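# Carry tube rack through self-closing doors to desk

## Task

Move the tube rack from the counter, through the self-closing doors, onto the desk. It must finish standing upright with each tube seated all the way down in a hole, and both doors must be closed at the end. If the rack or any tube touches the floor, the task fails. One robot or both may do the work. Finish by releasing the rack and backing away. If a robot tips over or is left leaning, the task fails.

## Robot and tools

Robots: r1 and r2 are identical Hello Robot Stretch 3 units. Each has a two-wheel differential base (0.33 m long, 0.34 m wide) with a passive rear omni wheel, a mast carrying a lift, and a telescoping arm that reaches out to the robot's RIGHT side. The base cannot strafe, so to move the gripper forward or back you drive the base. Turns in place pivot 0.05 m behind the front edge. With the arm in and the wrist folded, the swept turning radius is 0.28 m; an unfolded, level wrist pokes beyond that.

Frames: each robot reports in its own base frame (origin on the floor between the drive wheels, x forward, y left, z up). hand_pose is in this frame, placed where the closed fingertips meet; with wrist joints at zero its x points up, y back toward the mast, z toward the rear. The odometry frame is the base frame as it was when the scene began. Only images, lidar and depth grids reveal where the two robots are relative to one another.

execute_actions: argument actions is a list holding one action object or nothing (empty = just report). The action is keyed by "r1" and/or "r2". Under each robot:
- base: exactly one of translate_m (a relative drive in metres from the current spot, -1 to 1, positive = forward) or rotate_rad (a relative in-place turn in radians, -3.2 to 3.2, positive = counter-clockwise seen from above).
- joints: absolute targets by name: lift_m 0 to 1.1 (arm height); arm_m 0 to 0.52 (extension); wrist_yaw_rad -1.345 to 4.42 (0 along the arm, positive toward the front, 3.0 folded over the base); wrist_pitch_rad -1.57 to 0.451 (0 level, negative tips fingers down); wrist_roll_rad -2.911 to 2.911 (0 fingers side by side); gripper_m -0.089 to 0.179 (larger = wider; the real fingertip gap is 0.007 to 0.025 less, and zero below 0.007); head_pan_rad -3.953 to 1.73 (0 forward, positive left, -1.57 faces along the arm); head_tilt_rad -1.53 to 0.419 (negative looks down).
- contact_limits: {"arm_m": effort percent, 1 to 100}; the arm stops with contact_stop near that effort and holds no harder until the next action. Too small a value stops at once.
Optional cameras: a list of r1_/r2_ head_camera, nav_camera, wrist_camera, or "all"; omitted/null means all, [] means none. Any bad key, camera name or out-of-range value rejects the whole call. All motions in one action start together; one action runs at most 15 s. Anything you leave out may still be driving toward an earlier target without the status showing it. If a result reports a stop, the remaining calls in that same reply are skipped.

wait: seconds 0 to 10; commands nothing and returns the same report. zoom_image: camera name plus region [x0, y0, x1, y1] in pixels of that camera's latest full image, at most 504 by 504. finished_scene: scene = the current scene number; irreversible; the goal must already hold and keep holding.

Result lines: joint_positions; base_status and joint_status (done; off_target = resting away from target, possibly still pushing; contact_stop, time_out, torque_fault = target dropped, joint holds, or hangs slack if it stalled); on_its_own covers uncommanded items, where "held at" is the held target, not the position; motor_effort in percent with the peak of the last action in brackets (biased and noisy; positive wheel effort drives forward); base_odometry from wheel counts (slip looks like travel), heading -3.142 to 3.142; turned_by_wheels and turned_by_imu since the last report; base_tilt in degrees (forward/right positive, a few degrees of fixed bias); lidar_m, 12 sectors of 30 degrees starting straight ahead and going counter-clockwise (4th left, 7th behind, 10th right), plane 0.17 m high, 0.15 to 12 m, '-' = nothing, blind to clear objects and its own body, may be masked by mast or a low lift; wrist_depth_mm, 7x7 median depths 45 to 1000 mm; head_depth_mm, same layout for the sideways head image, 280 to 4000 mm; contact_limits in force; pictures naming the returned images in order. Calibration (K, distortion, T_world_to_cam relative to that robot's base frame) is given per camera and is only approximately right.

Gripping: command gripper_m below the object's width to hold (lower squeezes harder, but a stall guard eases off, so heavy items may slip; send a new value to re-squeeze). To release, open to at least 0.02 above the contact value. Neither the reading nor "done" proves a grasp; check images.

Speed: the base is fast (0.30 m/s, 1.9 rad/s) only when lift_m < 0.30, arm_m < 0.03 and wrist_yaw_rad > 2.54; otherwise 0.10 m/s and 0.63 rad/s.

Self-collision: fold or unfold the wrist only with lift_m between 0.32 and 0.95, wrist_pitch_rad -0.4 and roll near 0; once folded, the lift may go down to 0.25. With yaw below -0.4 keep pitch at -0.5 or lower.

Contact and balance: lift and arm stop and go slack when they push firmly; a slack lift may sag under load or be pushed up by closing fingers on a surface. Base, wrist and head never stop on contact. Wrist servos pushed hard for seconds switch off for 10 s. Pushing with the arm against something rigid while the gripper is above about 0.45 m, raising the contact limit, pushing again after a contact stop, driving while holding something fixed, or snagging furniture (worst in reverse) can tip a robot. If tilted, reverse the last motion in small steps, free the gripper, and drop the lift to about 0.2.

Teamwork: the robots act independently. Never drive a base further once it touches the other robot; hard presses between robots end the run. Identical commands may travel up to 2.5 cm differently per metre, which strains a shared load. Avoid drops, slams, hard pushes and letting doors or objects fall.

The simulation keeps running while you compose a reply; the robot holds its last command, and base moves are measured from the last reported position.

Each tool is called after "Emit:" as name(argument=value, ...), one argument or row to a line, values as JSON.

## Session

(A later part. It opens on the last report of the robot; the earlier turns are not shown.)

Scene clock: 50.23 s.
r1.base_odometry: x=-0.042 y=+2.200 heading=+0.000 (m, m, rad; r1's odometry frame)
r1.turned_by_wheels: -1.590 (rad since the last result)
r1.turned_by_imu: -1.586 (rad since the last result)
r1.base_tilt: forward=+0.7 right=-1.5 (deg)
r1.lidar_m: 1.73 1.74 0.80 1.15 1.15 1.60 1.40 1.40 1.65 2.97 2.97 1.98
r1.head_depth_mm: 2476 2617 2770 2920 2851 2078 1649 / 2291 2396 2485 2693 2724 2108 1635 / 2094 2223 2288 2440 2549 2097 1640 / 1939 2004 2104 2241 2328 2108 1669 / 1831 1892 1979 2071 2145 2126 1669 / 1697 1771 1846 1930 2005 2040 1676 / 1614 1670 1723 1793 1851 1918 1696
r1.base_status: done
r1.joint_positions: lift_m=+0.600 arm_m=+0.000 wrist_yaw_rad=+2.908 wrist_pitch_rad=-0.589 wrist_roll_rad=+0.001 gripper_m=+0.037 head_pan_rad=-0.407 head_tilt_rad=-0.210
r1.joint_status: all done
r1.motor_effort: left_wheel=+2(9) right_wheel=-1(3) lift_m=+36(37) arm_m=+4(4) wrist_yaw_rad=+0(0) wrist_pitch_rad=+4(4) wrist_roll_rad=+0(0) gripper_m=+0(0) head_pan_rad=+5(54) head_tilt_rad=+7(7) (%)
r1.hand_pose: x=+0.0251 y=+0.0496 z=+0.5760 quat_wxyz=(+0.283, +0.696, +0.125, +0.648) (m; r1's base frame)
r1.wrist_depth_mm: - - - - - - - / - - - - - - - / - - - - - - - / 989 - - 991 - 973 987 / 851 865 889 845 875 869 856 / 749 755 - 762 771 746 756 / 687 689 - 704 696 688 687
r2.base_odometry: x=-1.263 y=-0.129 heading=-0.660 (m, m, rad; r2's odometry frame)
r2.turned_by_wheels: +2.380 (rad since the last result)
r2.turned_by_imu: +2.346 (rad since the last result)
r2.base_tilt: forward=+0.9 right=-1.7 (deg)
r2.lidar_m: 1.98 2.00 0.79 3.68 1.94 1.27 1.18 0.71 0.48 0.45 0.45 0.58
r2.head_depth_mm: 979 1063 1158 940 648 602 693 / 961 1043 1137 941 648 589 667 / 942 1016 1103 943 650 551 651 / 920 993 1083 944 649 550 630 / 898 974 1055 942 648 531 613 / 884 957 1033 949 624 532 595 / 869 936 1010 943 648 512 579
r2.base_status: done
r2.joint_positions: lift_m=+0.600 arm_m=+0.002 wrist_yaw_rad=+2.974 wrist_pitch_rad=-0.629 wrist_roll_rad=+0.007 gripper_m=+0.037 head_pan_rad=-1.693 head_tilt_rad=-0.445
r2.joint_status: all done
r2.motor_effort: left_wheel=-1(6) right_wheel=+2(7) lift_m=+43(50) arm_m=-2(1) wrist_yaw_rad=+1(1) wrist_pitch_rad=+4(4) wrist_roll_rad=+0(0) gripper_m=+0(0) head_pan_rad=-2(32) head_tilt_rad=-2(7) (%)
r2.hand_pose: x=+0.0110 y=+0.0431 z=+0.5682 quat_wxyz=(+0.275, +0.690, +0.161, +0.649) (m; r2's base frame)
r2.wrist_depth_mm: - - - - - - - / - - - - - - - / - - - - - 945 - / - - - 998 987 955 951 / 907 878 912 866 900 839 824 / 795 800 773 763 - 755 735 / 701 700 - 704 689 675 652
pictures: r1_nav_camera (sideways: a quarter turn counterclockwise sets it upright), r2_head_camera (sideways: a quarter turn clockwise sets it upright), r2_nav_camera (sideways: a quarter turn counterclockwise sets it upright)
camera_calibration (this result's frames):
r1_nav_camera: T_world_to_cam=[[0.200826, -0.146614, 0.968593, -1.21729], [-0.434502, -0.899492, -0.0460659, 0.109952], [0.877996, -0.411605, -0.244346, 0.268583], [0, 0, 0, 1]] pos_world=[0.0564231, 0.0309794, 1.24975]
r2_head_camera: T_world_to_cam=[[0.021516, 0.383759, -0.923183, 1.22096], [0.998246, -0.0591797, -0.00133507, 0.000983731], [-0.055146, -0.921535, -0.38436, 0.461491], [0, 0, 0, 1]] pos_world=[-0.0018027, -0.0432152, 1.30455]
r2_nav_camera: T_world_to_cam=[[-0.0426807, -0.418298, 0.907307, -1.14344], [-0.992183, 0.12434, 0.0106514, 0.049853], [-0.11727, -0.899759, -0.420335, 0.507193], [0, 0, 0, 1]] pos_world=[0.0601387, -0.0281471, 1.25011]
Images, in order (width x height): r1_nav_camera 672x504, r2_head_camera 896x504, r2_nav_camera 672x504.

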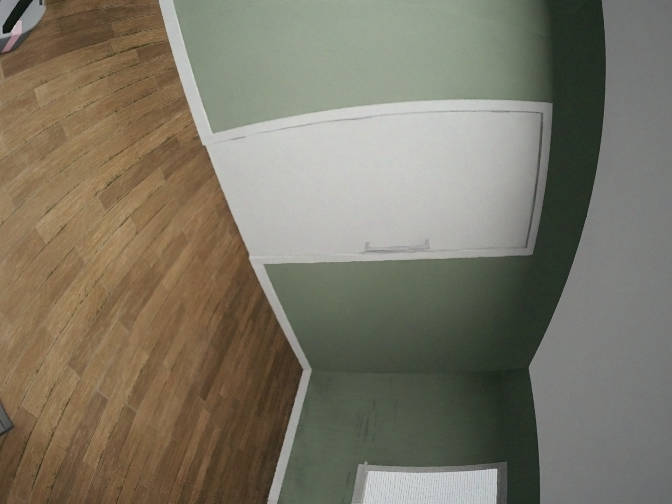

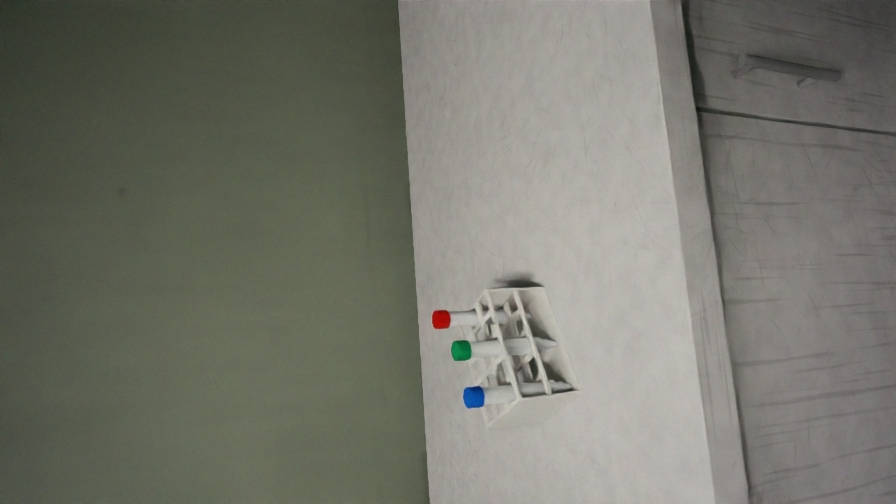

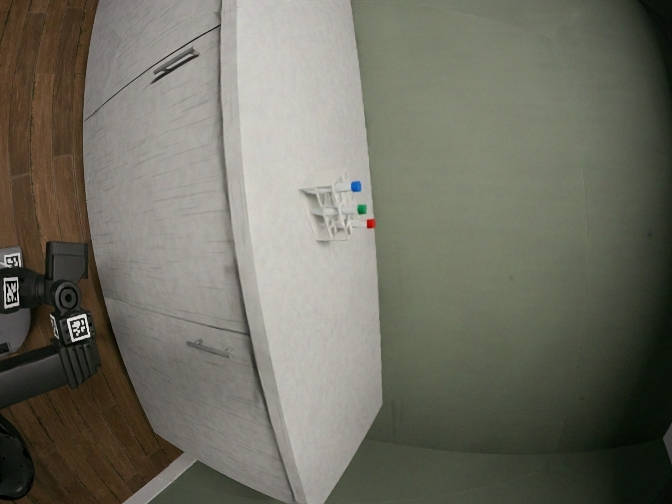

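Emit:
execute_actions(
  actions=[
    {"r2":{"base":{"translate_m":-0.75},"joints":{"lift_m":0.9,"wrist_pitch_rad":-0.4}},"r1":{"joints":{"lift_m":0.9,"wrist_pitch_rad":-0.4}}},
  ],
  cameras=[],
)

Emit:
execute_actions(
  actions=[
    {"r2":{"base":{"rotate_rad":-0.5},"joints":{"wrist_yaw_rad":1.82,"gripper_m":0.17}},"r1":{"joints":{"wrist_yaw_rad":1.3,"gripper_m":0.12}}},
  ],
  cameras=[],
)

Emit:
execute_actions(
  actions=[
    {"r2":{"base":{"translate_m":0.58},"joints":{"wrist_pitch_rad":-0.1}},"r1":{"base":{"translate_m":0.9},"joints":{"wrist_pitch_rad":0,"lift_m":0.95,"arm_m":0.5}}},
  ],
  cameras=["r1_wrist_camera"],
)

Emit:
execute_actions(
  actions=[
    {"r2":{"base":{"rotate_rad":0.5}}},
  ],
  cameras=["r2_head_camera","r2_wrist_camera"],
)

Scene clock: 77.17 s.
r1.base_odometry: x=-0.042 y=+2.200 heading=+0.000 (m, m, rad; r1's odometry frame)
r1.turned_by_wheels: +0.000 (rad since the last result)
r1.turned_by_imu: -0.003 (rad since the last result)
r1.base_tilt: forward=+0.8 right=-1.4 (deg)
r1.lidar_m: 1.73 1.39 1.28 1.15 1.15 1.59 1.40 1.40 1.65 2.97 2.97 1.98
r1.head_depth_mm: 2488 2613 2783 2895 2835 2080 1646 / 2249 2369 2507 2623 2766 2095 1647 / 2099 2211 2283 2425 2539 2098 1635 / 1966 2012 2115 2237 2358 2116 1651 / 1819 1898 1968 2062 2130 2122 1656 / 1720 1752 1844 1918 2005 2059 1663 / 1609 1665 1737 1801 1866 1918 1679
r1.base_status: not commanded
r1.joint_positions: lift_m=+0.900 arm_m=+0.000 wrist_yaw_rad=+2.908 wrist_pitch_rad=-0.421 wrist_roll_rad=+0.001 gripper_m=+0.037 head_pan_rad=-0.407 head_tilt_rad=-0.210
r1.joint_status: all done
r1.motor_effort: left_wheel=+2(2) right_wheel=-1(2) lift_m=+36(36) arm_m=+4(4) wrist_yaw_rad=+0(0) wrist_pitch_rad=+8(9) wrist_roll_rad=+0(0) gripper_m=+0(1) head_pan_rad=+5(4) head_tilt_rad=+7(7) (%)
r1.hand_pose: x=+0.0307 y=+0.0733 z=+0.9117 quat_wxyz=(+0.228, +0.704, +0.066, +0.669) (m; r1's base frame)
r1.wrist_depth_mm: - - - - - - - / - - - - - - - / - - - - - - - / - - - - - - - / - - - - - - - / - - - - - - - / - - - - - - -
r2.base_odometry: x=-1.856 y=+0.331 heading=-0.660 (m, m, rad; r2's odometry frame)
r2.turned_by_wheels: +0.000 (rad since the last result)
r2.turned_by_imu: -0.004 (rad since the last result)
r2.base_tilt: forward=+0.9 right=-1.7 (deg)
r2.lidar_m: 1.47 1.39 3.47 3.40 0.72 0.48 0.44 0.44 0.55 0.52 0.53 0.68
r2.head_depth_mm: 756 776 805 830 860 891 - / 945 979 1020 1064 1113 1165 - / 1028 1114 1213 1312 1449 1557 1380 / 1008 1085 1184 1290 1418 1554 1369 / 986 1061 1154 1007 649 643 707 / 967 1043 1123 944 649 628 697 / 950 1018 1104 943 649 611 685
r2.base_status: done
r2.joint_positions: lift_m=+0.900 arm_m=+0.002 wrist_yaw_rad=+2.974 wrist_pitch_rad=-0.421 wrist_roll_rad=+0.007 gripper_m=+0.037 head_pan_rad=-1.693 head_tilt_rad=-0.445
r2.joint_status: all done
r2.motor_effort: left_wheel=-1(4) right_wheel=+2(3) lift_m=+43(43) arm_m=+0(0) wrist_yaw_rad=+0(1) wrist_pitch_rad=+7(8) wrist_roll_rad=+0(0) gripper_m=+1(0) head_pan_rad=-3(3) head_tilt_rad=-3(2) (%)
r2.hand_pose: x=+0.0161 y=+0.0737 z=+0.9116 quat_wxyz=(+0.206, +0.704, +0.089, +0.674) (m; r2's base frame)
r2.wrist_depth_mm: 801 - - - - - - / 781 - - - - - - / 770 - - - - - - / 708 - - - - - - / 692 - - - - - - / 666 - - - - - - / 643 975 - - - - -
pictures: none
No camera images: the call's "cameras" was empty. Leave "cameras" out to get every camera's image.

Scene clock: 79.03 s.
r1.base_odometry: x=-0.042 y=+2.200 heading=+0.000 (m, m, rad; r1's odometry frame)
r1.turned_by_wheels: +0.000 (rad since the last result)
r1.turned_by_imu: +0.000 (rad since the last result)
r1.base_tilt: forward=+0.9 right=-1.4 (deg)
r1.lidar_m: 1.73 1.32 1.29 1.15 1.15 1.59 1.40 1.41 1.66 2.97 2.97 1.97
r1.head_depth_mm: 2466 2618 2747 2946 2894 2097 1632 / 2270 2373 2502 2652 2729 2082 1633 / 2104 2188 2315 2432 2546 2112 1642 / 1942 2014 2113 2213 2325 2138 1670 / 1817 1885 1975 2042 2133 2135 1660 / 1700 1771 1839 1893 1981 2053 1675 / 1600 1677 1707 1791 1883 1923 1692
r1.base_status: not commanded
r1.joint_positions: lift_m=+0.900 arm_m=+0.000 wrist_yaw_rad=+1.304 wrist_pitch_rad=-0.421 wrist_roll_rad=+0.001 gripper_m=+0.120 head_pan_rad=-0.407 head_tilt_rad=-0.210
r1.joint_status: all done
r1.motor_effort: left_wheel=+2(2) right_wheel=-1(1) lift_m=+36(37) arm_m=+4(4) wrist_yaw_rad=-3(4) wrist_pitch_rad=+8(8) wrist_roll_rad=+0(0) gripper_m=+1(80) head_pan_rad=+4(4) head_tilt_rad=+7(6) (%)
r1.hand_pose: x=+0.1947 y=-0.2040 z=+0.9117 quat_wxyz=(+0.639, +0.537, -0.460, +0.302) (m; r1's base frame)
r1.wrist_depth_mm: - - - - - - - / - - - - - - - / - - - - - - - / - - - - - - - / - - - - - - - / - - - - - - - / - - - - - - -
r2.base_odometry: x=-1.856 y=+0.331 heading=-1.160 (m, m, rad; r2's odometry frame)
r2.turned_by_wheels: -0.500 (rad since the last result)
r2.turned_by_imu: -0.493 (rad since the last result)
r2.base_tilt: forward=+0.9 right=-1.7 (deg)
r2.lidar_m: 0.69 1.58 1.39 3.52 2.87 0.70 0.47 0.44 0.44 0.56 0.52 0.53
r2.head_depth_mm: 404 428 454 484 518 557 - / 444 471 503 540 583 634 - / 491 524 564 612 668 733 - / 548 592 644 705 780 873 952 / 622 680 749 834 940 1074 1240 / 718 795 892 1018 1175 1398 1336 / 851 961 1108 1234 1351 1457 1343
r2.base_status: done
r2.joint_positions: lift_m=+0.900 arm_m=+0.002 wrist_yaw_rad=+1.823 wrist_pitch_rad=-0.421 wrist_roll_rad=+0.007 gripper_m=+0.170 head_pan_rad=-1.693 head_tilt_rad=-0.445
r2.joint_status: all done
r2.motor_effort: left_wheel=+2(5) right_wheel=-3(7) lift_m=+43(43) arm_m=+0(0) wrist_yaw_rad=-1(1) wrist_pitch_rad=+7(7) wrist_roll_rad=+0(0) gripper_m=+0(83) head_pan_rad=-2(4) head_tilt_rad=-2(2) (%)
r2.hand_pose: x=+0.1956 y=-0.0915 z=+0.9116 quat_wxyz=(+0.540, +0.639, -0.308, +0.454) (m; r2's base frame)
r2.wrist_depth_mm: - - - - 734 703 669 / - - - - 649 442 390 / - - - - 695 465 331 / - - - - 745 481 359 / - - - - 772 526 362 / - - - - 842 571 349 / - - - - 926 559 417
pictures: none
No camera images: the call's "cameras" was empty. Leave "cameras" out to get every camera's image.

Scene clock: 88.97 s.
r1.base_odometry: x=+0.858 y=+2.199 heading=+0.000 (m, m, rad; r1's odometry frame)
r1.turned_by_wheels: +0.000 (rad since the last result)
r1.turned_by_imu: +0.003 (rad since the last result)
r1.base_tilt: forward=+0.7 right=-1.4 (deg)
r1.lidar_m: 0.86 0.86 1.02 1.11 0.97 1.60 2.28 2.28 2.69 2.77 1.62 0.98
r1.head_depth_mm: 1183 1235 1296 1384 1469 1590 1614 / 1087 1137 1205 1272 1351 1430 1498 / 1008 1056 1106 1159 1226 1296 1367 / 936 981 1020 1068 1115 1178 1244 / 875 910 946 988 1037 1079 1142 / 827 852 888 916 960 1008 1047 / 777 806 830 861 894 937 966
r1.base_status: done
r1.joint_positions: lift_m=+0.950 arm_m=+0.500 wrist_yaw_rad=+1.301 wrist_pitch_rad=-0.024 wrist_roll_rad=+0.001 gripper_m=+0.120 head_pan_rad=-0.407 head_tilt_rad=-0.210
r1.joint_status: all done
r1.motor_effort: left_wheel=+1(6) right_wheel=-1(2) lift_m=+35(37) arm_m=+4(4) wrist_yaw_rad=-1(3) wrist_pitch_rad=+9(9) wrist_roll_rad=+0(0) gripper_m=+0(0) head_pan_rad=+5(4) head_tilt_rad=+7(7) (%)
r1.hand_pose: x=+0.2250 y=-0.7128 z=+1.0581 quat_wxyz=(+0.568, +0.435, -0.557, +0.421) (m; r1's base frame)
r1.wrist_depth_mm: 695 776 865 - - - - / 716 816 908 - - - - / 734 815 947 - - - - / 771 842 966 - - - - / 787 841 - - - - - / 801 - - - - - - / 789 940 - - - - -
r2.base_odometry: x=-1.624 y=-0.201 heading=-1.160 (m, m, rad; r2's odometry frame)
r2.turned_by_wheels: +0.000 (rad since the last result)
r2.turned_by_imu: +0.002 (rad since the last result)
r2.base_tilt: forward=+1.0 right=-1.7 (deg)
r2.lidar_m: 0.26 0.59 2.28 2.90 0.98 1.44 0.97 0.91 0.30 0.21 0.20 0.20
r2.head_depth_mm: 869 919 976 1040 649 493 - / 954 1013 1079 1167 649 493 - / 990 1077 1171 1257 648 494 - / 911 983 1072 1093 650 494 435 / 840 901 973 982 648 494 410 / 782 835 894 934 650 494 399 / 729 778 828 874 650 495 400
r2.base_status: done
r2.joint_positions: lift_m=+0.900 arm_m=+0.002 wrist_yaw_rad=+1.823 wrist_pitch_rad=-0.125 wrist_roll_rad=+0.007 gripper_m=+0.170 head_pan_rad=-1.693 head_tilt_rad=-0.445
r2.joint_status: all done
r2.motor_effort: left_wheel=+2(5) right_wheel=-2(3) lift_m=+43(43) arm_m=-1(0) wrist_yaw_rad=-2(2) wrist_pitch_rad=+8(9) wrist_roll_rad=+0(0) gripper_m=+1(0) head_pan_rad=-3(2) head_tilt_rad=-3(2) (%)
r2.hand_pose: x=+0.2220 y=-0.0846 z=+0.9826 quat_wxyz=(+0.466, +0.587, -0.399, +0.529) (m; r2's base frame)
r2.wrist_depth_mm: - - - - - 779 617 / - - - - - 796 618 / - - - - 922 759 625 / - - - 533 376 336 513 / - - - 353 346 318 344 / - - - 259 259 257 270 / - - - 207 207 206 192
pictures: r1_wrist_camera
camera_calibration (this result's frames):
r1_wrist_camera: T_world_to_cam=[[-0.298589, -0.953822, -0.0326699, -0.581127], [-0.231356, 0.10555, -0.967126, 1.17499], [0.925915, -0.281215, -0.252189, 0.0211011], [0, 0, 0, 1]] pos_world=[0.0787846, -0.672378, 1.1227]
Images, in order (width x height): r1_wrist_camera 644x364.

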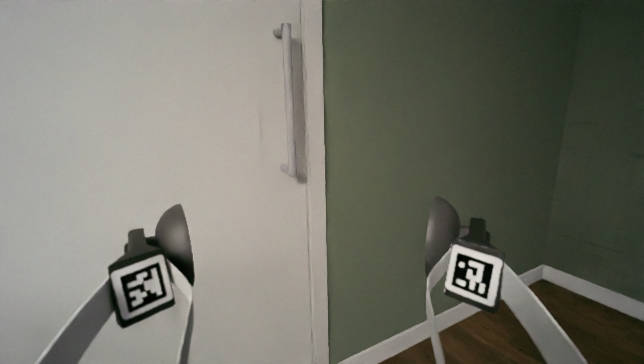

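Scene clock: 90.70 s.
r1.base_odometry: x=+0.858 y=+2.199 heading=+0.000 (m, m, rad; r1's odometry frame)
r1.turned_by_wheels: +0.000 (rad since the last result)
r1.turned_by_imu: +0.000 (rad since the last result)
r1.base_tilt: forward=+0.8 right=-1.5 (deg)
r1.lidar_m: 0.86 0.86 1.02 0.98 1.10 1.60 2.27 2.28 2.70 2.77 1.62 0.97
r1.head_depth_mm: 1186 1240 1292 1383 1475 1581 1612 / 1088 1142 1204 1275 1336 1437 1519 / 1006 1056 1105 1169 1216 1284 1359 / 934 975 1022 1069 1119 1181 1242 / 877 910 946 984 1035 1083 1138 / 824 858 887 922 963 1003 1058 / 774 805 833 858 902 935 972
r1.base_status: not commanded
r1.joint_positions: lift_m=+0.950 arm_m=+0.500 wrist_yaw_rad=+1.301 wrist_pitch_rad=-0.024 wrist_roll_rad=+0.001 gripper_m=+0.120 head_pan_rad=-0.407 head_tilt_rad=-0.210
r1.joint_status: not commanded
r1.motor_effort: left_wheel=+1(1) right_wheel=-1(1) lift_m=+36(36) arm_m=+4(4) wrist_yaw_rad=-1(1) wrist_pitch_rad=+9(9) wrist_roll_rad=+0(0) gripper_m=+1(0) head_pan_rad=+4(5) head_tilt_rad=+7(7) (%)
r1.hand_pose: x=+0.2250 y=-0.7128 z=+1.0581 quat_wxyz=(+0.568, +0.435, -0.557, +0.421) (m; r1's base frame)
r1.wrist_depth_mm: 702 780 882 997 - - - / 719 803 911 - - - - / 726 808 928 - - - - / 763 841 972 - - - - / 776 840 - - - - - / 789 - - - - - - / 804 934 - - - - -
r2.base_odometry: x=-1.624 y=-0.201 heading=-0.660 (m, m, rad; r2's odometry frame)
r2.turned_by_wheels: +0.500 (rad since the last result)
r2.turned_by_imu: +0.493 (rad since the last result)
r2.base_tilt: forward=+0.9 right=-1.6 (deg)
r2.lidar_m: 0.56 2.28 2.86 0.98 1.49 0.98 0.91 0.31 0.21 0.19 0.20 0.25
r2.head_depth_mm: 751 811 889 943 647 494 - / 735 795 867 929 648 494 - / 721 777 849 907 647 495 - / 706 763 827 887 648 495 435 / 692 745 808 872 649 494 411 / 678 730 790 849 650 495 400 / 665 713 776 833 650 494 400
r2.base_status: done
r2.joint_positions: lift_m=+0.900 arm_m=+0.002 wrist_yaw_rad=+1.822 wrist_pitch_rad=-0.124 wrist_roll_rad=+0.007 gripper_m=+0.170 head_pan_rad=-1.693 head_tilt_rad=-0.445
r2.joint_status: not commanded
r2.motor_effort: left_wheel=-2(4) right_wheel=+2(6) lift_m=+43(43) arm_m=+0(0) wrist_yaw_rad=-2(1) wrist_pitch_rad=+8(8) wrist_roll_rad=+0(0) gripper_m=+0(0) head_pan_rad=-3(3) head_tilt_rad=-2(2) (%)
r2.hand_pose: x=+0.2220 y=-0.0847 z=+0.9827 quat_wxyz=(+0.466, +0.586, -0.399, +0.529) (m; r2's base frame)
r2.wrist_depth_mm: - - - - - - - / - - - - - - - / - - - - - - 997 / - - - - 674 525 512 / - - - - 680 347 343 / - - - - 613 260 268 / - - - - 627 205 193
pictures: r2_head_camera (sideways: a quarter turn clockwise sets it upright), r2_wrist_camera
camera_calibration (this result's frames):
r2_head_camera: T_world_to_cam=[[0.0215461, 0.383758, -0.923182, 1.22096], [0.998242, -0.0592579, -0.00133504, 0.00098373], [-0.0552182, -0.92153, -0.38436, 0.461492], [0, 0, 0, 1]] pos_world=[-0.00180608, -0.0432145, 1.30455]
r2_wrist_camera: T_world_to_cam=[[0.297459, -0.954709, -0.00700761, -0.135627], [-0.284546, -0.0816453, -0.955179, 1.02554], [0.911346, 0.286121, -0.295945, 0.272285], [0, 0, 0, 1]] pos_world=[0.0840115, -0.12366, 1.05921]
Images, in order (width x height): r2_head_camera 896x504, r2_wrist_camera 644x364.

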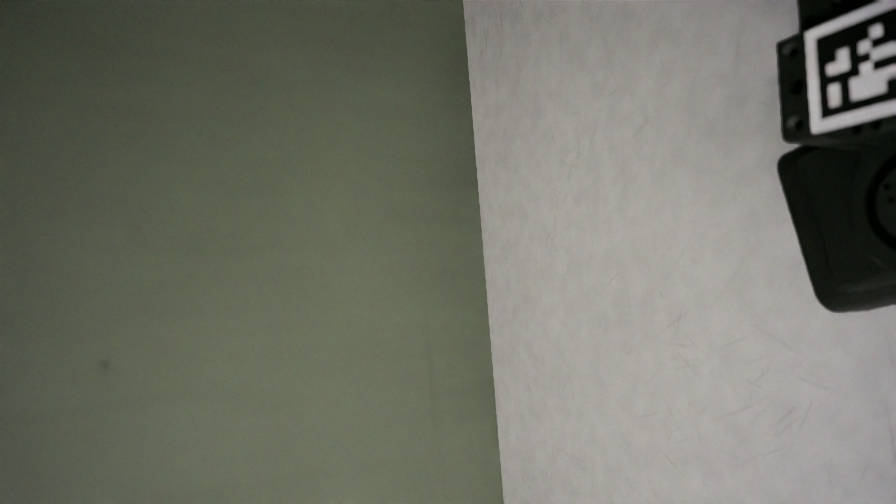

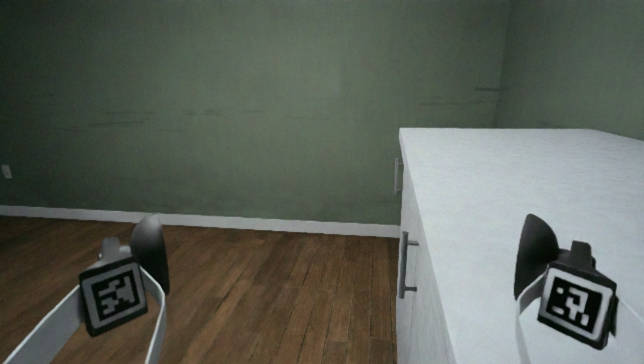

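Emit:
execute_actions(
  actions=[
    {"r2":{"joints":{"arm_m":0.4,"head_pan_rad":-1.2,"head_tilt_rad":-0.6}},"r1":{"base":{"translate_m":0.45},"joints":{"wrist_yaw_rad":1.2}}},
  ],
  cameras=["r2_head_camera","r2_wrist_camera","r1_wrist_camera"],
)

Scene clock: 101.13 s.
r1.base_odometry: x=+1.308 y=+2.199 heading=+0.000 (m, m, rad; r1's odometry frame)
r1.turned_by_wheels: +0.000 (rad since the last result)
r1.turned_by_imu: +0.000 (rad since the last result)
r1.base_tilt: forward=+0.8 right=-1.4 (deg)
r1.lidar_m: 0.41 0.42 0.50 0.90 1.42 1.71 2.72 2.72 3.02 2.67 0.79 0.48
r1.head_depth_mm: 547 579 611 650 689 741 791 / 506 528 557 589 624 660 701 / 467 489 513 539 566 598 635 / 435 453 474 496 519 546 576 / 407 423 440 458 480 502 527 / 383 397 411 428 446 466 487 / 361 374 387 402 418 426 437
r1.base_status: done
r1.joint_positions: lift_m=+0.950 arm_m=+0.500 wrist_yaw_rad=+1.203 wrist_pitch_rad=-0.024 wrist_roll_rad=+0.001 gripper_m=+0.120 head_pan_rad=-0.407 head_tilt_rad=-0.210
r1.joint_status: all done
r1.motor_effort: left_wheel=+1(5) right_wheel=+0(1) lift_m=+36(36) arm_m=+5(5) wrist_yaw_rad=-3(4) wrist_pitch_rad=+9(9) wrist_roll_rad=+0(0) gripper_m=+0(0) head_pan_rad=+5(4) head_tilt_rad=+7(7) (%)
r1.hand_pose: x=+0.2171 y=-0.7365 z=+1.0581 quat_wxyz=(+0.588, +0.407, -0.578, +0.393) (m; r1's base frame)
r1.wrist_depth_mm: 372 419 485 573 712 932 - / 382 429 495 593 736 971 - / 391 445 516 610 770 - - / 401 456 530 629 806 - - / 408 454 553 658 811 - - / 418 - 573 690 851 - - / 422 495 600 729 927 - -
r2.base_odometry: x=-1.624 y=-0.201 heading=-0.660 (m, m, rad; r2's odometry frame)
r2.turned_by_wheels: +0.000 (rad since the last result)
r2.turned_by_imu: -0.001 (rad since the last result)
r2.base_tilt: forward=+0.9 right=-1.7 (deg)
r2.lidar_m: 0.56 2.28 2.86 3.92 1.49 0.98 0.91 0.31 0.21 0.19 0.20 0.25
r2.head_depth_mm: 658 721 794 631 533 430 360 / 678 741 826 674 534 430 360 / 693 768 853 704 534 431 360 / 715 793 887 724 535 431 361 / 738 819 905 678 536 432 361 / 761 846 933 581 533 432 369 / 785 879 959 711 518 432 380
r2.base_status: not commanded
r2.joint_positions: lift_m=+0.900 arm_m=+0.400 wrist_yaw_rad=+1.821 wrist_pitch_rad=-0.124 wrist_roll_rad=+0.007 gripper_m=+0.170 head_pan_rad=-1.207 head_tilt_rad=-0.592
r2.joint_status: all done
r2.motor_effort: left_wheel=-1(2) right_wheel=+2(2) lift_m=+43(43) arm_m=+2(2) wrist_yaw_rad=+1(2) wrist_pitch_rad=+8(8) wrist_roll_rad=+0(0) gripper_m=+1(1) head_pan_rad=+3(23) head_tilt_rad=-3(15) (%)
r2.hand_pose: x=+0.2221 y=-0.4825 z=+0.9827 quat_wxyz=(+0.466, +0.586, -0.400, +0.528) (m; r2's base frame)
r2.wrist_depth_mm: - - - - - 867 493 / - - - - - 843 482 / - - - - - 764 482 / - - 298 284 531 520 465 / - 386 266 257 347 341 364 / 285 - 250 246 257 256 267 / 208 211 210 207 206 204 191
pictures: r1_wrist_camera, r2_head_camera (sideways: a quarter turn clockwise sets it upright), r2_wrist_camera
camera_calibration (this result's frames):
r1_wrist_camera: T_world_to_cam=[[-0.390268, -0.920122, -0.0326699, -0.561366], [-0.219948, 0.127629, -0.967126, 1.18947], [0.894044, -0.370253, -0.252188, -0.036974], [0, 0, 0, 1]] pos_world=[0.0755936, -0.682026, 1.1227]
r2_head_camera: T_world_to_cam=[[-0.207056, 0.472369, -0.856735, 1.13567], [0.910474, 0.41349, 0.00793846, -0.0105533], [0.358002, -0.778392, -0.515695, 0.629869], [0, 0, 0, 1]] pos_world=[0.0192622, -0.0418088, 1.29788]
r2_wrist_camera: T_world_to_cam=[[0.296321, -0.955063, -0.0070074, -0.515316], [-0.284641, -0.0813054, -0.95518, 0.993273], [0.911687, 0.285035, -0.295942, 0.385423], [0, 0, 0, 1]] pos_world=[0.0840394, -0.521259, 1.05921]
Images, in order (width x height): r1_wrist_camera 644x364, r2_head_camera 896x504, r2_wrist_camera 644x364.

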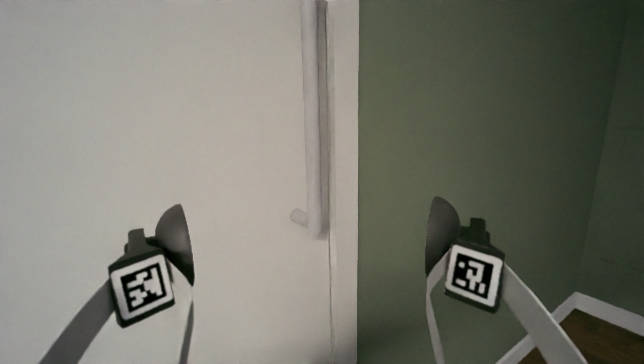

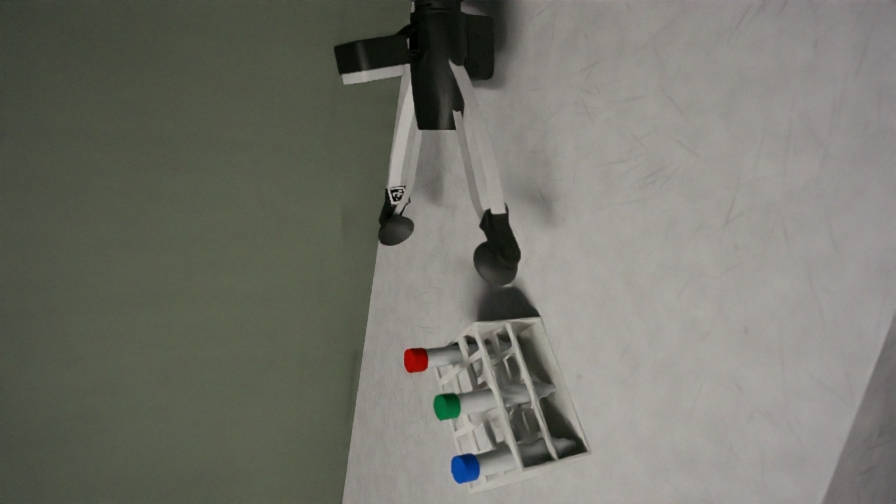

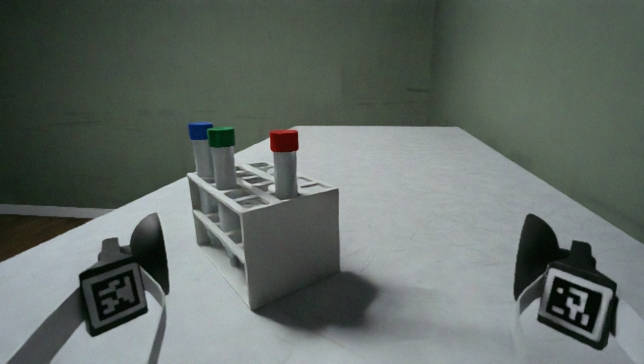

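Emit:
execute_actions(
  actions=[
    {"r2":{"joints":{"arm_m":0.5,"wrist_yaw_rad":2.12,"lift_m":0.86,"wrist_pitch_rad":-0.1}},"r1":{"base":{"translate_m":0.13},"joints":{"arm_m":0.52,"wrist_yaw_rad":1.05}}},
  ],
  cameras=["r2_head_camera","r2_wrist_camera","r1_wrist_camera"],
)

Scene clock: 107.83 s.
r1.base_odometry: x=+1.438 y=+2.199 heading=+0.000 (m, m, rad; r1's odometry frame)
r1.turned_by_wheels: +0.000 (rad since the last result)
r1.turned_by_imu: -0.001 (rad since the last result)
r1.base_tilt: forward=+0.7 right=-1.4 (deg)
r1.lidar_m: 0.28 0.29 0.35 0.64 1.23 1.74 2.84 2.84 2.98 2.64 0.56 0.33
r1.head_depth_mm: 366 386 409 433 462 493 528 / 337 354 372 393 416 442 470 / 312 326 342 361 379 400 423 / 292 304 316 332 349 366 385 / - 286 295 307 321 336 353 / - - - 288 298 311 325 / - - - - 285 297 288
r1.base_status: done
r1.joint_positions: lift_m=+0.950 arm_m=+0.519 wrist_yaw_rad=+1.053 wrist_pitch_rad=-0.024 wrist_roll_rad=+0.001 gripper_m=+0.120 head_pan_rad=-0.407 head_tilt_rad=-0.210
r1.joint_status: all done
r1.motor_effort: left_wheel=+0(5) right_wheel=+0(5) lift_m=+36(36) arm_m=+5(5) wrist_yaw_rad=-2(4) wrist_pitch_rad=+9(9) wrist_roll_rad=+0(0) gripper_m=+0(1) head_pan_rad=+4(4) head_tilt_rad=+7(7) (%)
r1.hand_pose: x=+0.2007 y=-0.7902 z=+1.0581 quat_wxyz=(+0.616, +0.363, -0.607, +0.348) (m; r1's base frame)
r1.wrist_depth_mm: 293 336 389 486 668 - - / 297 345 400 507 706 - - / 305 351 412 526 730 - - / 310 360 428 541 770 - - / 316 355 441 558 766 - - / 321 - 467 587 800 - - / 319 393 481 604 876 - -
r2.base_odometry: x=-1.624 y=-0.201 heading=-0.660 (m, m, rad; r2's odometry frame)
r2.turned_by_wheels: +0.000 (rad since the last result)
r2.turned_by_imu: +0.000 (rad since the last result)
r2.base_tilt: forward=+1.0 right=-1.6 (deg)
r2.lidar_m: 0.56 2.27 2.86 3.92 1.48 0.98 0.90 0.31 0.21 0.19 0.20 0.25
r2.head_depth_mm: 658 722 789 644 533 430 360 / 675 744 827 689 534 430 360 / 694 767 857 703 533 430 361 / 716 792 887 704 535 431 361 / 737 817 905 676 536 432 361 / 759 846 934 580 534 432 368 / 786 879 959 710 519 433 380
r2.base_status: not commanded
r2.joint_positions: lift_m=+0.860 arm_m=+0.500 wrist_yaw_rad=+2.117 wrist_pitch_rad=-0.124 wrist_roll_rad=+0.007 gripper_m=+0.170 head_pan_rad=-1.207 head_tilt_rad=-0.592
r2.joint_status: all done
r2.motor_effort: left_wheel=-2(2) right_wheel=+2(2) lift_m=+23(36) arm_m=+2(3) wrist_yaw_rad=+2(3) wrist_pitch_rad=+8(9) wrist_roll_rad=+0(0) gripper_m=+0(1) head_pan_rad=+3(3) head_tilt_rad=-3(3) (%)
r2.hand_pose: x=+0.1934 y=-0.5141 z=+0.9435 quat_wxyz=(+0.383, +0.639, -0.309, +0.591) (m; r2's base frame)
r2.wrist_depth_mm: - - - - - - 922 / - - - - - - 877 / - - - 298 827 800 674 / - 418 375 280 401 387 382 / 273 290 265 262 258 258 255 / 205 - 197 195 193 190 199 / - 157 156 155 153 152 143
pictures: r1_wrist_camera, r2_head_camera (sideways: a quarter turn clockwise sets it upright), r2_wrist_camera
camera_calibration (this result's frames):
r1_wrist_camera: T_world_to_cam=[[-0.523596, -0.85134, -0.0326698, -0.536116], [-0.198366, 0.159114, -0.967126, 1.21326], [0.828552, -0.499903, -0.252189, -0.131479], [0, 0, 0, 1]] pos_world=[0.0688976, -0.715189, 1.1227]
r2_head_camera: T_world_to_cam=[[-0.207058, 0.472374, -0.856732, 1.13567], [0.910474, 0.413491, 0.00793884, -0.0105538], [0.358001, -0.778389, -0.5157, 0.629875], [0, 0, 0, 1]] pos_world=[0.0192622, -0.0418088, 1.29788]
r2_wrist_camera: T_world_to_cam=[[0.562198, -0.826973, -0.00699066, -0.522854], [-0.248244, -0.160687, -0.955277, 0.897286], [0.788865, 0.53879, -0.295629, 0.562947], [0, 0, 0, 1]] pos_world=[0.0726042, -0.591514, 1.01992]
Images, in order (width x height): r1_wrist_camera 644x364, r2_head_camera 896x504, r2_wrist_camera 644x364.

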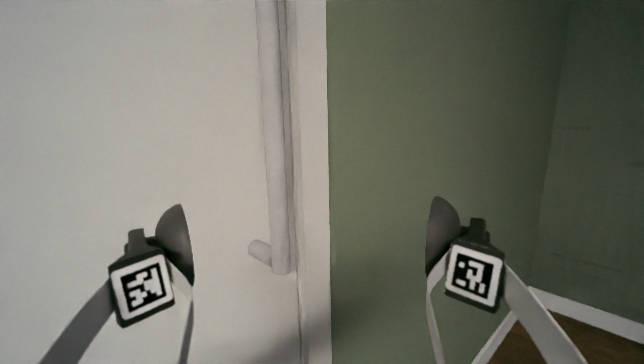

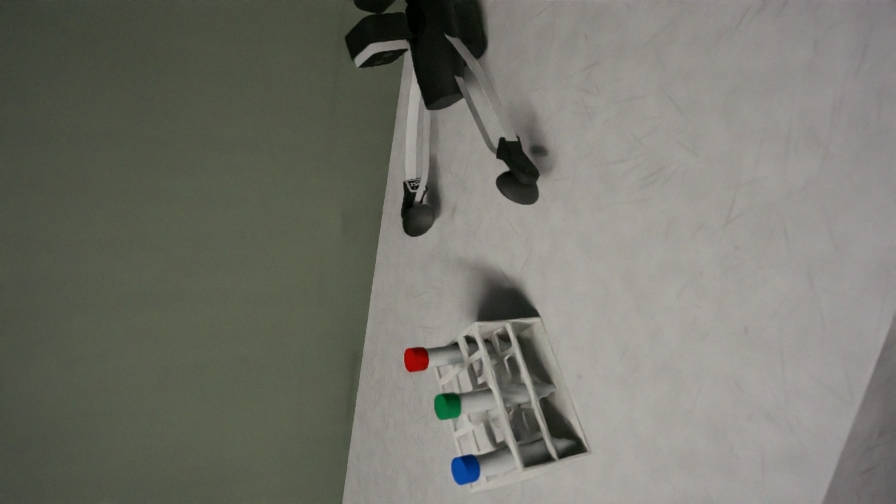

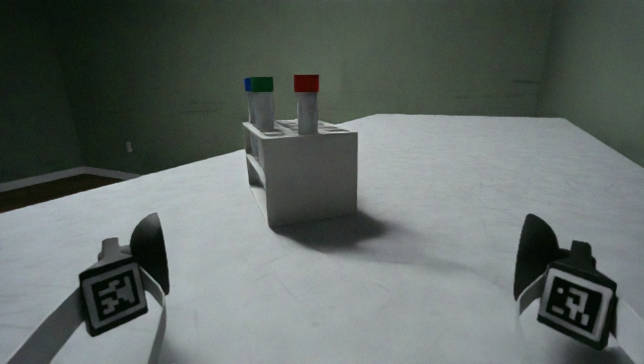

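Emit:
execute_actions(
  actions=[
    {"r2":{"base":{"translate_m":0.12},"joints":{"arm_m":0.42}},"r1":{"base":{"translate_m":0.045}}},
  ],
  cameras=["r2_wrist_camera","r1_wrist_camera"],
)

Scene clock: 114.20 s.
r1.base_odometry: x=+1.483 y=+2.199 heading=+0.000 (m, m, rad; r1's odometry frame)
r1.turned_by_wheels: +0.000 (rad since the last result)
r1.turned_by_imu: -0.001 (rad since the last result)
r1.base_tilt: forward=+0.8 right=-1.4 (deg)
r1.lidar_m: 0.24 0.25 0.30 0.54 1.33 1.34 2.88 2.89 2.97 2.63 0.47 0.28
r1.head_depth_mm: 303 320 338 359 381 408 437 / 286 294 308 326 345 367 389 / - - 288 298 314 332 351 / - - - 283 290 303 319 / - - - - - 285 294 / - - - - - - - / - - - - - - -
r1.base_status: done
r1.joint_positions: lift_m=+0.950 arm_m=+0.519 wrist_yaw_rad=+1.053 wrist_pitch_rad=-0.024 wrist_roll_rad=+0.001 gripper_m=+0.120 head_pan_rad=-0.407 head_tilt_rad=-0.210
r1.joint_status: not commanded
r1.motor_effort: left_wheel=+0(5) right_wheel=+0(4) lift_m=+36(36) arm_m=+5(5) wrist_yaw_rad=-3(2) wrist_pitch_rad=+9(8) wrist_roll_rad=+0(0) gripper_m=+1(0) head_pan_rad=+4(5) head_tilt_rad=+6(7) (%)
r1.hand_pose: x=+0.2007 y=-0.7902 z=+1.0581 quat_wxyz=(+0.616, +0.363, -0.607, +0.348) (m; r1's base frame)
r1.wrist_depth_mm: 260 297 357 431 587 878 - / 265 305 371 445 623 947 - / 272 312 377 467 648 - - / 276 319 387 484 681 - - / 282 311 403 499 682 - - / 289 - 422 522 723 - - / 287 347 428 540 784 - -
r2.base_odometry: x=-1.529 y=-0.275 heading=-0.660 (m, m, rad; r2's odometry frame)
r2.turned_by_wheels: +0.000 (rad since the last result)
r2.turned_by_imu: +0.000 (rad since the last result)
r2.base_tilt: forward=+1.0 right=-1.6 (deg)
r2.lidar_m: 0.52 2.16 2.71 3.94 1.35 1.11 1.02 0.29 0.20 0.18 0.19 0.24
r2.head_depth_mm: 645 707 787 - 531 430 359 / 663 729 811 737 524 431 360 / 682 752 840 739 517 430 361 / 703 776 871 677 496 431 361 / 722 802 892 709 482 431 361 / 748 830 924 708 521 432 362 / 770 862 940 709 539 434 370
r2.base_status: done
r2.joint_positions: lift_m=+0.860 arm_m=+0.420 wrist_yaw_rad=+2.118 wrist_pitch_rad=-0.124 wrist_roll_rad=+0.007 gripper_m=+0.170 head_pan_rad=-1.207 head_tilt_rad=-0.592
r2.joint_status: all done
r2.motor_effort: left_wheel=-1(1) right_wheel=+2(8) lift_m=+23(24) arm_m=-3(2) wrist_yaw_rad=+2(2) wrist_pitch_rad=+8(8) wrist_roll_rad=+0(0) gripper_m=+1(1) head_pan_rad=+3(2) head_tilt_rad=-3(3) (%)
r2.hand_pose: x=+0.1933 y=-0.4346 z=+0.9435 quat_wxyz=(+0.383, +0.639, -0.309, +0.592) (m; r2's base frame)
r2.wrist_depth_mm: - - - - - - - / - - - - - - - / - - 211 584 816 799 768 / - - 161 135 391 388 380 / 284 289 124 137 242 258 254 / 207 - 132 144 183 193 200 / - 156 140 148 154 152 144
pictures: r1_wrist_camera, r2_wrist_camera
camera_calibration (this result's frames):
r1_wrist_camera: T_world_to_cam=[[-0.523604, -0.851335, -0.0326698, -0.536114], [-0.198365, 0.159115, -0.967126, 1.21326], [0.828547, -0.49991, -0.252188, -0.131484], [0, 0, 0, 1]] pos_world=[0.0688972, -0.71519, 1.1227]
r2_wrist_camera: T_world_to_cam=[[0.562595, -0.826703, -0.00699067, -0.456973], [-0.248167, -0.160806, -0.955277, 0.90999], [0.788607, 0.539169, -0.295629, 0.520337], [0, 0, 0, 1]] pos_world=[0.0725787, -0.511998, 1.01992]
Images, in order (width x height): r1_wrist_camera 644x364, r2_wrist_camera 644x364.

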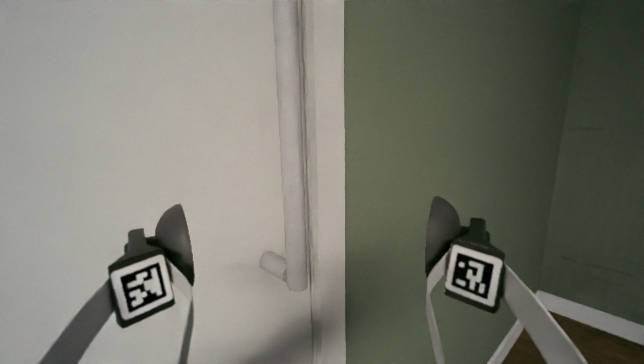

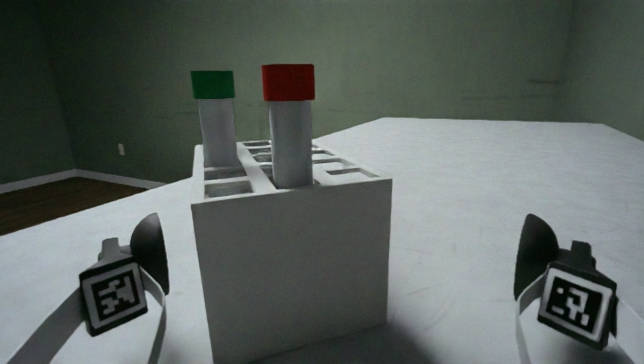

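Emit:
execute_actions(
  actions=[
    {"r2":{"joints":{"arm_m":0.395}},"r1":{"base":{"translate_m":0.015}}},
  ],
  cameras=["r2_wrist_camera","r1_wrist_camera"],
)

Scene clock: 130.47 s.
r1.base_odometry: x=+1.498 y=+2.199 heading=+0.000 (m, m, rad; r1's odometry frame)
r1.turned_by_wheels: +0.000 (rad since the last result)
r1.turned_by_imu: -0.001 (rad since the last result)
r1.base_tilt: forward=+1.0 right=-1.3 (deg)
r1.lidar_m: 0.23 0.24 0.28 0.51 1.35 1.34 2.90 2.91 2.98 2.62 0.44 0.27
r1.head_depth_mm: 287 298 315 334 356 380 408 / - - 290 303 321 341 362 / - - - 285 293 308 327 / - - - - - 288 298 / - - - - - - - / - - - - - - - / - - - - - - -
r1.base_status: done
r1.joint_positions: lift_m=+0.950 arm_m=+0.519 wrist_yaw_rad=+1.053 wrist_pitch_rad=-0.024 wrist_roll_rad=+0.001 gripper_m=+0.120 head_pan_rad=-0.407 head_tilt_rad=-0.210
r1.joint_status: not commanded
r1.motor_effort: left_wheel=+1(4) right_wheel=-1(4) lift_m=+36(36) arm_m=+4(5) wrist_yaw_rad=-3(2) wrist_pitch_rad=+9(9) wrist_roll_rad=+0(0) gripper_m=+0(0) head_pan_rad=+5(5) head_tilt_rad=+7(7) (%)
r1.hand_pose: x=+0.2007 y=-0.7902 z=+1.0581 quat_wxyz=(+0.616, +0.363, -0.607, +0.348) (m; r1's base frame)
r1.wrist_depth_mm: 249 283 342 414 564 855 - / 253 290 351 429 596 938 - / 259 297 361 439 613 970 - / 264 306 372 457 649 - - / 270 302 387 482 641 - - / 274 - 401 502 694 - - / 273 333 410 527 753 - -
r2.base_odometry: x=-1.529 y=-0.275 heading=-0.660 (m, m, rad; r2's odometry frame)
r2.turned_by_wheels: +0.000 (rad since the last result)
r2.turned_by_imu: +0.000 (rad since the last result)
r2.base_tilt: forward=+1.0 right=-1.7 (deg)
r2.lidar_m: 0.52 2.15 2.70 3.93 1.36 1.11 1.02 0.29 0.20 0.18 0.19 0.24
r2.head_depth_mm: 646 708 786 - 516 430 360 / 664 728 811 756 516 430 360 / 682 753 840 704 521 431 360 / 702 777 870 705 497 431 361 / 724 803 889 708 481 432 362 / 745 830 922 709 520 432 362 / 769 862 942 711 538 433 371
r2.base_status: not commanded
r2.joint_positions: lift_m=+0.860 arm_m=+0.395 wrist_yaw_rad=+2.118 wrist_pitch_rad=-0.124 wrist_roll_rad=+0.007 gripper_m=+0.170 head_pan_rad=-1.207 head_tilt_rad=-0.592
r2.joint_status: all done
r2.motor_effort: left_wheel=-2(1) right_wheel=+2(2) lift_m=+24(23) arm_m=-2(1) wrist_yaw_rad=+1(2) wrist_pitch_rad=+8(8) wrist_roll_rad=+0(0) gripper_m=+1(0) head_pan_rad=+3(3) head_tilt_rad=-3(4) (%)
r2.hand_pose: x=+0.1933 y=-0.4095 z=+0.9435 quat_wxyz=(+0.383, +0.639, -0.309, +0.592) (m; r2's base frame)
r2.wrist_depth_mm: - - - - - - - / - - - - - - - / - - 204 117 822 801 766 / - - 180 121 172 386 381 / - 289 232 114 127 259 256 / 208 - 180 120 136 191 200 / - 157 150 126 142 152 143
pictures: r1_wrist_camera, r2_wrist_camera
camera_calibration (this result's frames):
r1_wrist_camera: T_world_to_cam=[[-0.523609, -0.851332, -0.0326699, -0.536111], [-0.198364, 0.159117, -0.967126, 1.21326], [0.828544, -0.499916, -0.252188, -0.131487], [0, 0, 0, 1]] pos_world=[0.0688969, -0.715191, 1.1227]
r2_wrist_camera: T_world_to_cam=[[0.562616, -0.826689, -0.00699063, -0.436295], [-0.248163, -0.160813, -0.955277, 0.914007], [0.788593, 0.539189, -0.295629, 0.506867], [0, 0, 0, 1]] pos_world=[0.0725774, -0.486993, 1.01992]
Images, in order (width x height): r1_wrist_camera 644x364, r2_wrist_camera 644x364.

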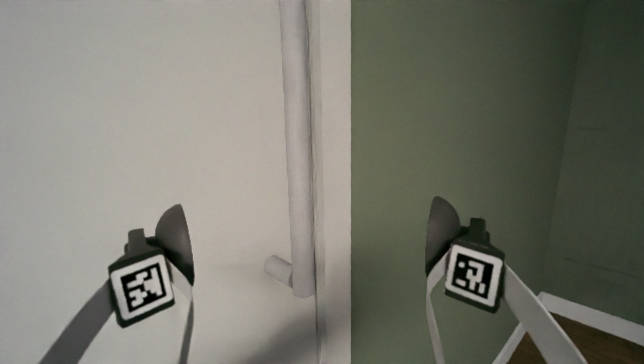

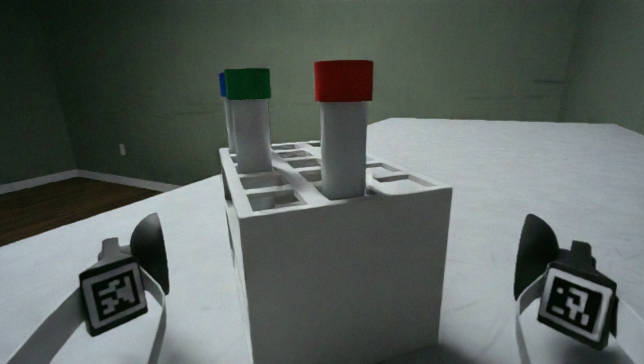

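Emit:
execute_actions(
  actions=[
    {"r2":{"base":{"translate_m":0.07},"joints":{"arm_m":0.352,"lift_m":0.85}},"r1":{"base":{"translate_m":0.04},"joints":{"lift_m":1.0,"arm_m":0.505}}},
  ],
  cameras=["r2_wrist_camera","r1_wrist_camera"],
)

Scene clock: 141.40 s.
r1.base_odometry: x=+1.538 y=+2.199 heading=+0.000 (m, m, rad; r1's odometry frame)
r1.turned_by_wheels: +0.000 (rad since the last result)
r1.turned_by_imu: -0.001 (rad since the last result)
r1.base_tilt: forward=+0.8 right=-1.5 (deg)
r1.lidar_m: 0.19 0.20 0.23 0.43 1.49 1.42 2.94 2.94 2.96 2.61 0.37 0.22
r1.head_depth_mm: - - - - 291 306 328 / - - - - - 285 293 / - - - - - - - / - - - - - - - / - - - - - - - / - - - - - - - / - - - - - - -
r1.base_status: done
r1.joint_positions: lift_m=+1.000 arm_m=+0.505 wrist_yaw_rad=+1.053 wrist_pitch_rad=-0.024 wrist_roll_rad=+0.001 gripper_m=+0.120 head_pan_rad=-0.407 head_tilt_rad=-0.210
r1.joint_status: all done
r1.motor_effort: left_wheel=+0(5) right_wheel=+0(3) lift_m=+36(36) arm_m=-6(7) wrist_yaw_rad=-2(3) wrist_pitch_rad=+9(9) wrist_roll_rad=+0(0) gripper_m=+0(1) head_pan_rad=+4(4) head_tilt_rad=+7(6) (%)
r1.hand_pose: x=+0.2007 y=-0.7770 z=+1.1082 quat_wxyz=(+0.616, +0.363, -0.607, +0.348) (m; r1's base frame)
r1.wrist_depth_mm: 217 248 298 345 500 741 - / 221 255 306 359 519 789 - / 226 258 316 371 543 868 - / 230 264 325 384 568 934 - / 235 261 333 398 563 - - / 241 - 350 408 593 - - / 239 290 356 430 668 - -
r2.base_odometry: x=-1.474 y=-0.317 heading=-0.660 (m, m, rad; r2's odometry frame)
r2.turned_by_wheels: +0.000 (rad since the last result)
r2.turned_by_imu: +0.000 (rad since the last result)
r2.base_tilt: forward=+0.9 right=-1.7 (deg)
r2.lidar_m: 0.51 2.09 2.61 3.96 1.43 1.19 1.09 0.28 0.19 0.18 0.18 0.23
r2.head_depth_mm: 639 701 776 816 499 429 360 / 655 720 801 737 500 430 360 / 674 743 828 706 482 431 361 / 693 768 859 739 444 420 361 / 715 794 885 708 503 431 361 / 738 822 913 709 537 433 362 / 761 852 934 709 539 433 362
r2.base_status: done
r2.joint_positions: lift_m=+0.850 arm_m=+0.352 wrist_yaw_rad=+2.118 wrist_pitch_rad=-0.122 wrist_roll_rad=+0.007 gripper_m=+0.170 head_pan_rad=-1.207 head_tilt_rad=-0.592
r2.joint_status: all done
r2.motor_effort: left_wheel=-1(3) right_wheel=+2(7) lift_m=+23(25) arm_m=-2(3) wrist_yaw_rad=+2(1) wrist_pitch_rad=+8(8) wrist_roll_rad=+0(0) gripper_m=+0(1) head_pan_rad=+3(3) head_tilt_rad=-3(3) (%)
r2.hand_pose: x=+0.1933 y=-0.3665 z=+0.9339 quat_wxyz=(+0.383, +0.639, -0.309, +0.592) (m; r2's base frame)
r2.wrist_depth_mm: - - - - - - - / - - - 47 - - - / - - 165 49 636 748 707 / - - 96 52 299 358 351 / - 81 69 54 67 72 234 / 194 102 100 51 55 62 182 / - - 47 51 58 66 131
pictures: r1_wrist_camera, r2_wrist_camera
camera_calibration (this result's frames):
r1_wrist_camera: T_world_to_cam=[[-0.523906, -0.851149, -0.0326813, -0.522989], [-0.198018, 0.159023, -0.967213, 1.25953], [0.828439, -0.500257, -0.251856, -0.112808], [0, 0, 0, 1]] pos_world=[0.068868, -0.70187, 1.17273]
r2_wrist_camera: T_world_to_cam=[[0.562719, -0.826619, -0.00692163, -0.40085], [-0.247034, -0.160165, -0.955679, 0.912145], [0.788874, 0.539488, -0.294331, 0.479607], [0, 0, 0, 1]] pos_world=[0.0725469, -0.443998, 1.01011]
Images, in order (width x height): r1_wrist_camera 644x364, r2_wrist_camera 644x364.

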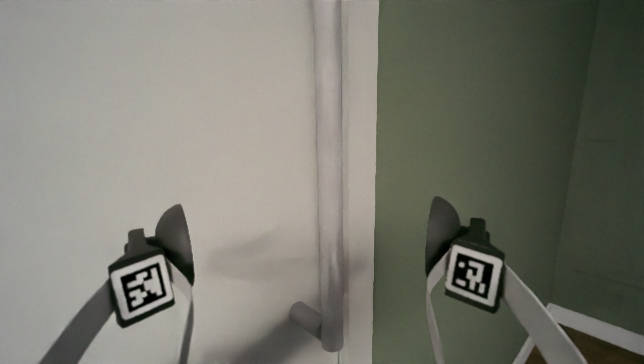

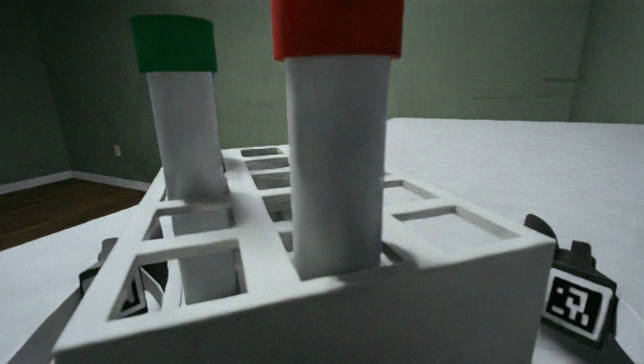

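Emit:
execute_actions(
  actions=[
    {"r2":{"joints":{"gripper_m":0.03}},"r1":{"base":{"translate_m":0.05},"joints":{"lift_m":1.03,"arm_m":0.52}}},
  ],
  cameras=["r2_wrist_camera","r1_wrist_camera"],
)

Scene clock: 147.93 s.
r1.base_odometry: x=+1.588 y=+2.199 heading=+0.000 (m, m, rad; r1's odometry frame)
r1.turned_by_wheels: +0.000 (rad since the last result)
r1.turned_by_imu: -0.001 (rad since the last result)
r1.base_tilt: forward=+0.7 right=-1.5 (deg)
r1.lidar_m: 0.17 0.15 0.17 0.32 1.63 1.45 2.97 2.98 2.96 2.60 0.28 0.17
r1.head_depth_mm: - - - - - - - / - - - - - - - / - - - - - - - / - - - - - - - / - - - - - - - / - - - - - - - / - - - - - - -
r1.base_status: done
r1.joint_positions: lift_m=+1.030 arm_m=+0.519 wrist_yaw_rad=+1.053 wrist_pitch_rad=-0.024 wrist_roll_rad=+0.001 gripper_m=+0.120 head_pan_rad=-0.407 head_tilt_rad=-0.210
r1.joint_status: all done
r1.motor_effort: left_wheel=+1(5) right_wheel=+0(5) lift_m=+36(35) arm_m=+5(6) wrist_yaw_rad=-2(3) wrist_pitch_rad=+9(9) wrist_roll_rad=+0(0) gripper_m=+1(1) head_pan_rad=+4(5) head_tilt_rad=+7(7) (%)
r1.hand_pose: x=+0.2006 y=-0.7903 z=+1.1382 quat_wxyz=(+0.616, +0.363, -0.607, +0.348) (m; r1's base frame)
r1.wrist_depth_mm: 185 208 250 280 415 624 - / 186 214 258 291 437 674 - / 190 218 262 301 455 715 - / 194 223 270 310 474 776 - / 197 220 280 320 469 906 - / 201 - 292 344 496 - - / 199 243 301 357 554 935 -
r2.base_odometry: x=-1.474 y=-0.317 heading=-0.660 (m, m, rad; r2's odometry frame)
r2.turned_by_wheels: +0.000 (rad since the last result)
r2.turned_by_imu: +0.000 (rad since the last result)
r2.base_tilt: forward=+0.9 right=-1.6 (deg)
r2.lidar_m: 0.51 2.09 2.62 3.95 1.47 1.19 1.09 0.28 0.19 0.18 0.18 0.23
r2.head_depth_mm: 637 701 774 816 499 430 360 / 656 720 804 739 499 431 360 / 675 743 831 705 485 431 361 / 694 770 862 707 455 419 361 / 714 795 886 708 461 432 361 / 738 823 912 707 537 432 362 / 762 851 934 710 538 433 362
r2.base_status: not commanded
r2.joint_positions: lift_m=+0.850 arm_m=+0.352 wrist_yaw_rad=+2.118 wrist_pitch_rad=-0.122 wrist_roll_rad=+0.007 gripper_m=+0.036 head_pan_rad=-1.207 head_tilt_rad=-0.592
r2.joint_status: gripper_m off_target (ended at +0.036, target +0.030)
r2.on_its_own: gripper_m is held at +0.034, not at your +0.030, by its stall guard, which is still easing
r2.motor_effort: left_wheel=-2(2) right_wheel=+2(2) lift_m=+22(22) arm_m=-2(3) wrist_yaw_rad=+2(1) wrist_pitch_rad=+7(8) wrist_roll_rad=+0(0) gripper_m=-28(100) head_pan_rad=+3(4) head_tilt_rad=-3(3) (%)
r2.hand_pose: x=+0.1934 y=-0.3665 z=+0.9339 quat_wxyz=(+0.383, +0.639, -0.309, +0.592) (m; r2's base frame)
r2.wrist_depth_mm: - - - 58 - - - / - - 105 62 - - - / - - 114 65 737 762 718 / - - 110 68 298 358 351 / - 233 83 68 72 77 233 / 184 59 62 67 74 79 176 / - 98 65 71 78 129 137
pictures: r1_wrist_camera, r2_wrist_camera
camera_calibration (this result's frames):
r1_wrist_camera: T_world_to_cam=[[-0.52397, -0.851109, -0.0326832, -0.533347], [-0.197959, 0.159012, -0.967227, 1.29067], [0.828413, -0.500328, -0.251803, -0.112044], [0, 0, 0, 1]] pos_world=[0.0688624, -0.715228, 1.20273]
r2_wrist_camera: T_world_to_cam=[[0.562723, -0.826617, -0.00691904, -0.40085], [-0.247005, -0.16015, -0.955688, 0.912163], [0.78888, 0.539496, -0.294299, 0.479579], [0, 0, 0, 1]] pos_world=[0.0725461, -0.443998, 1.01011]
Images, in order (width x height): r1_wrist_camera 644x364, r2_wrist_camera 644x364.

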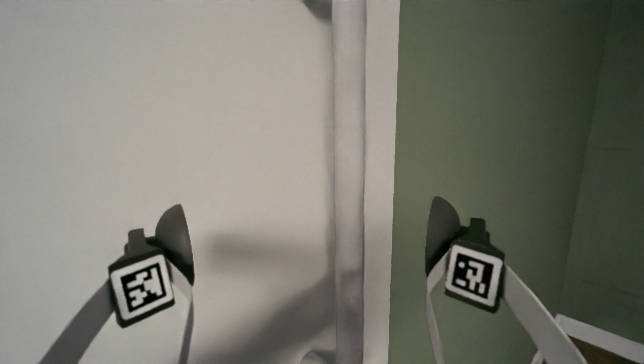

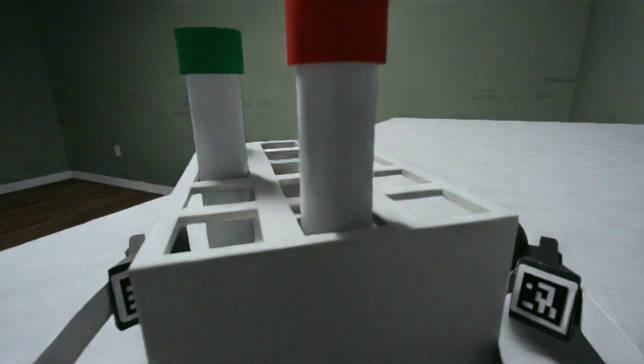

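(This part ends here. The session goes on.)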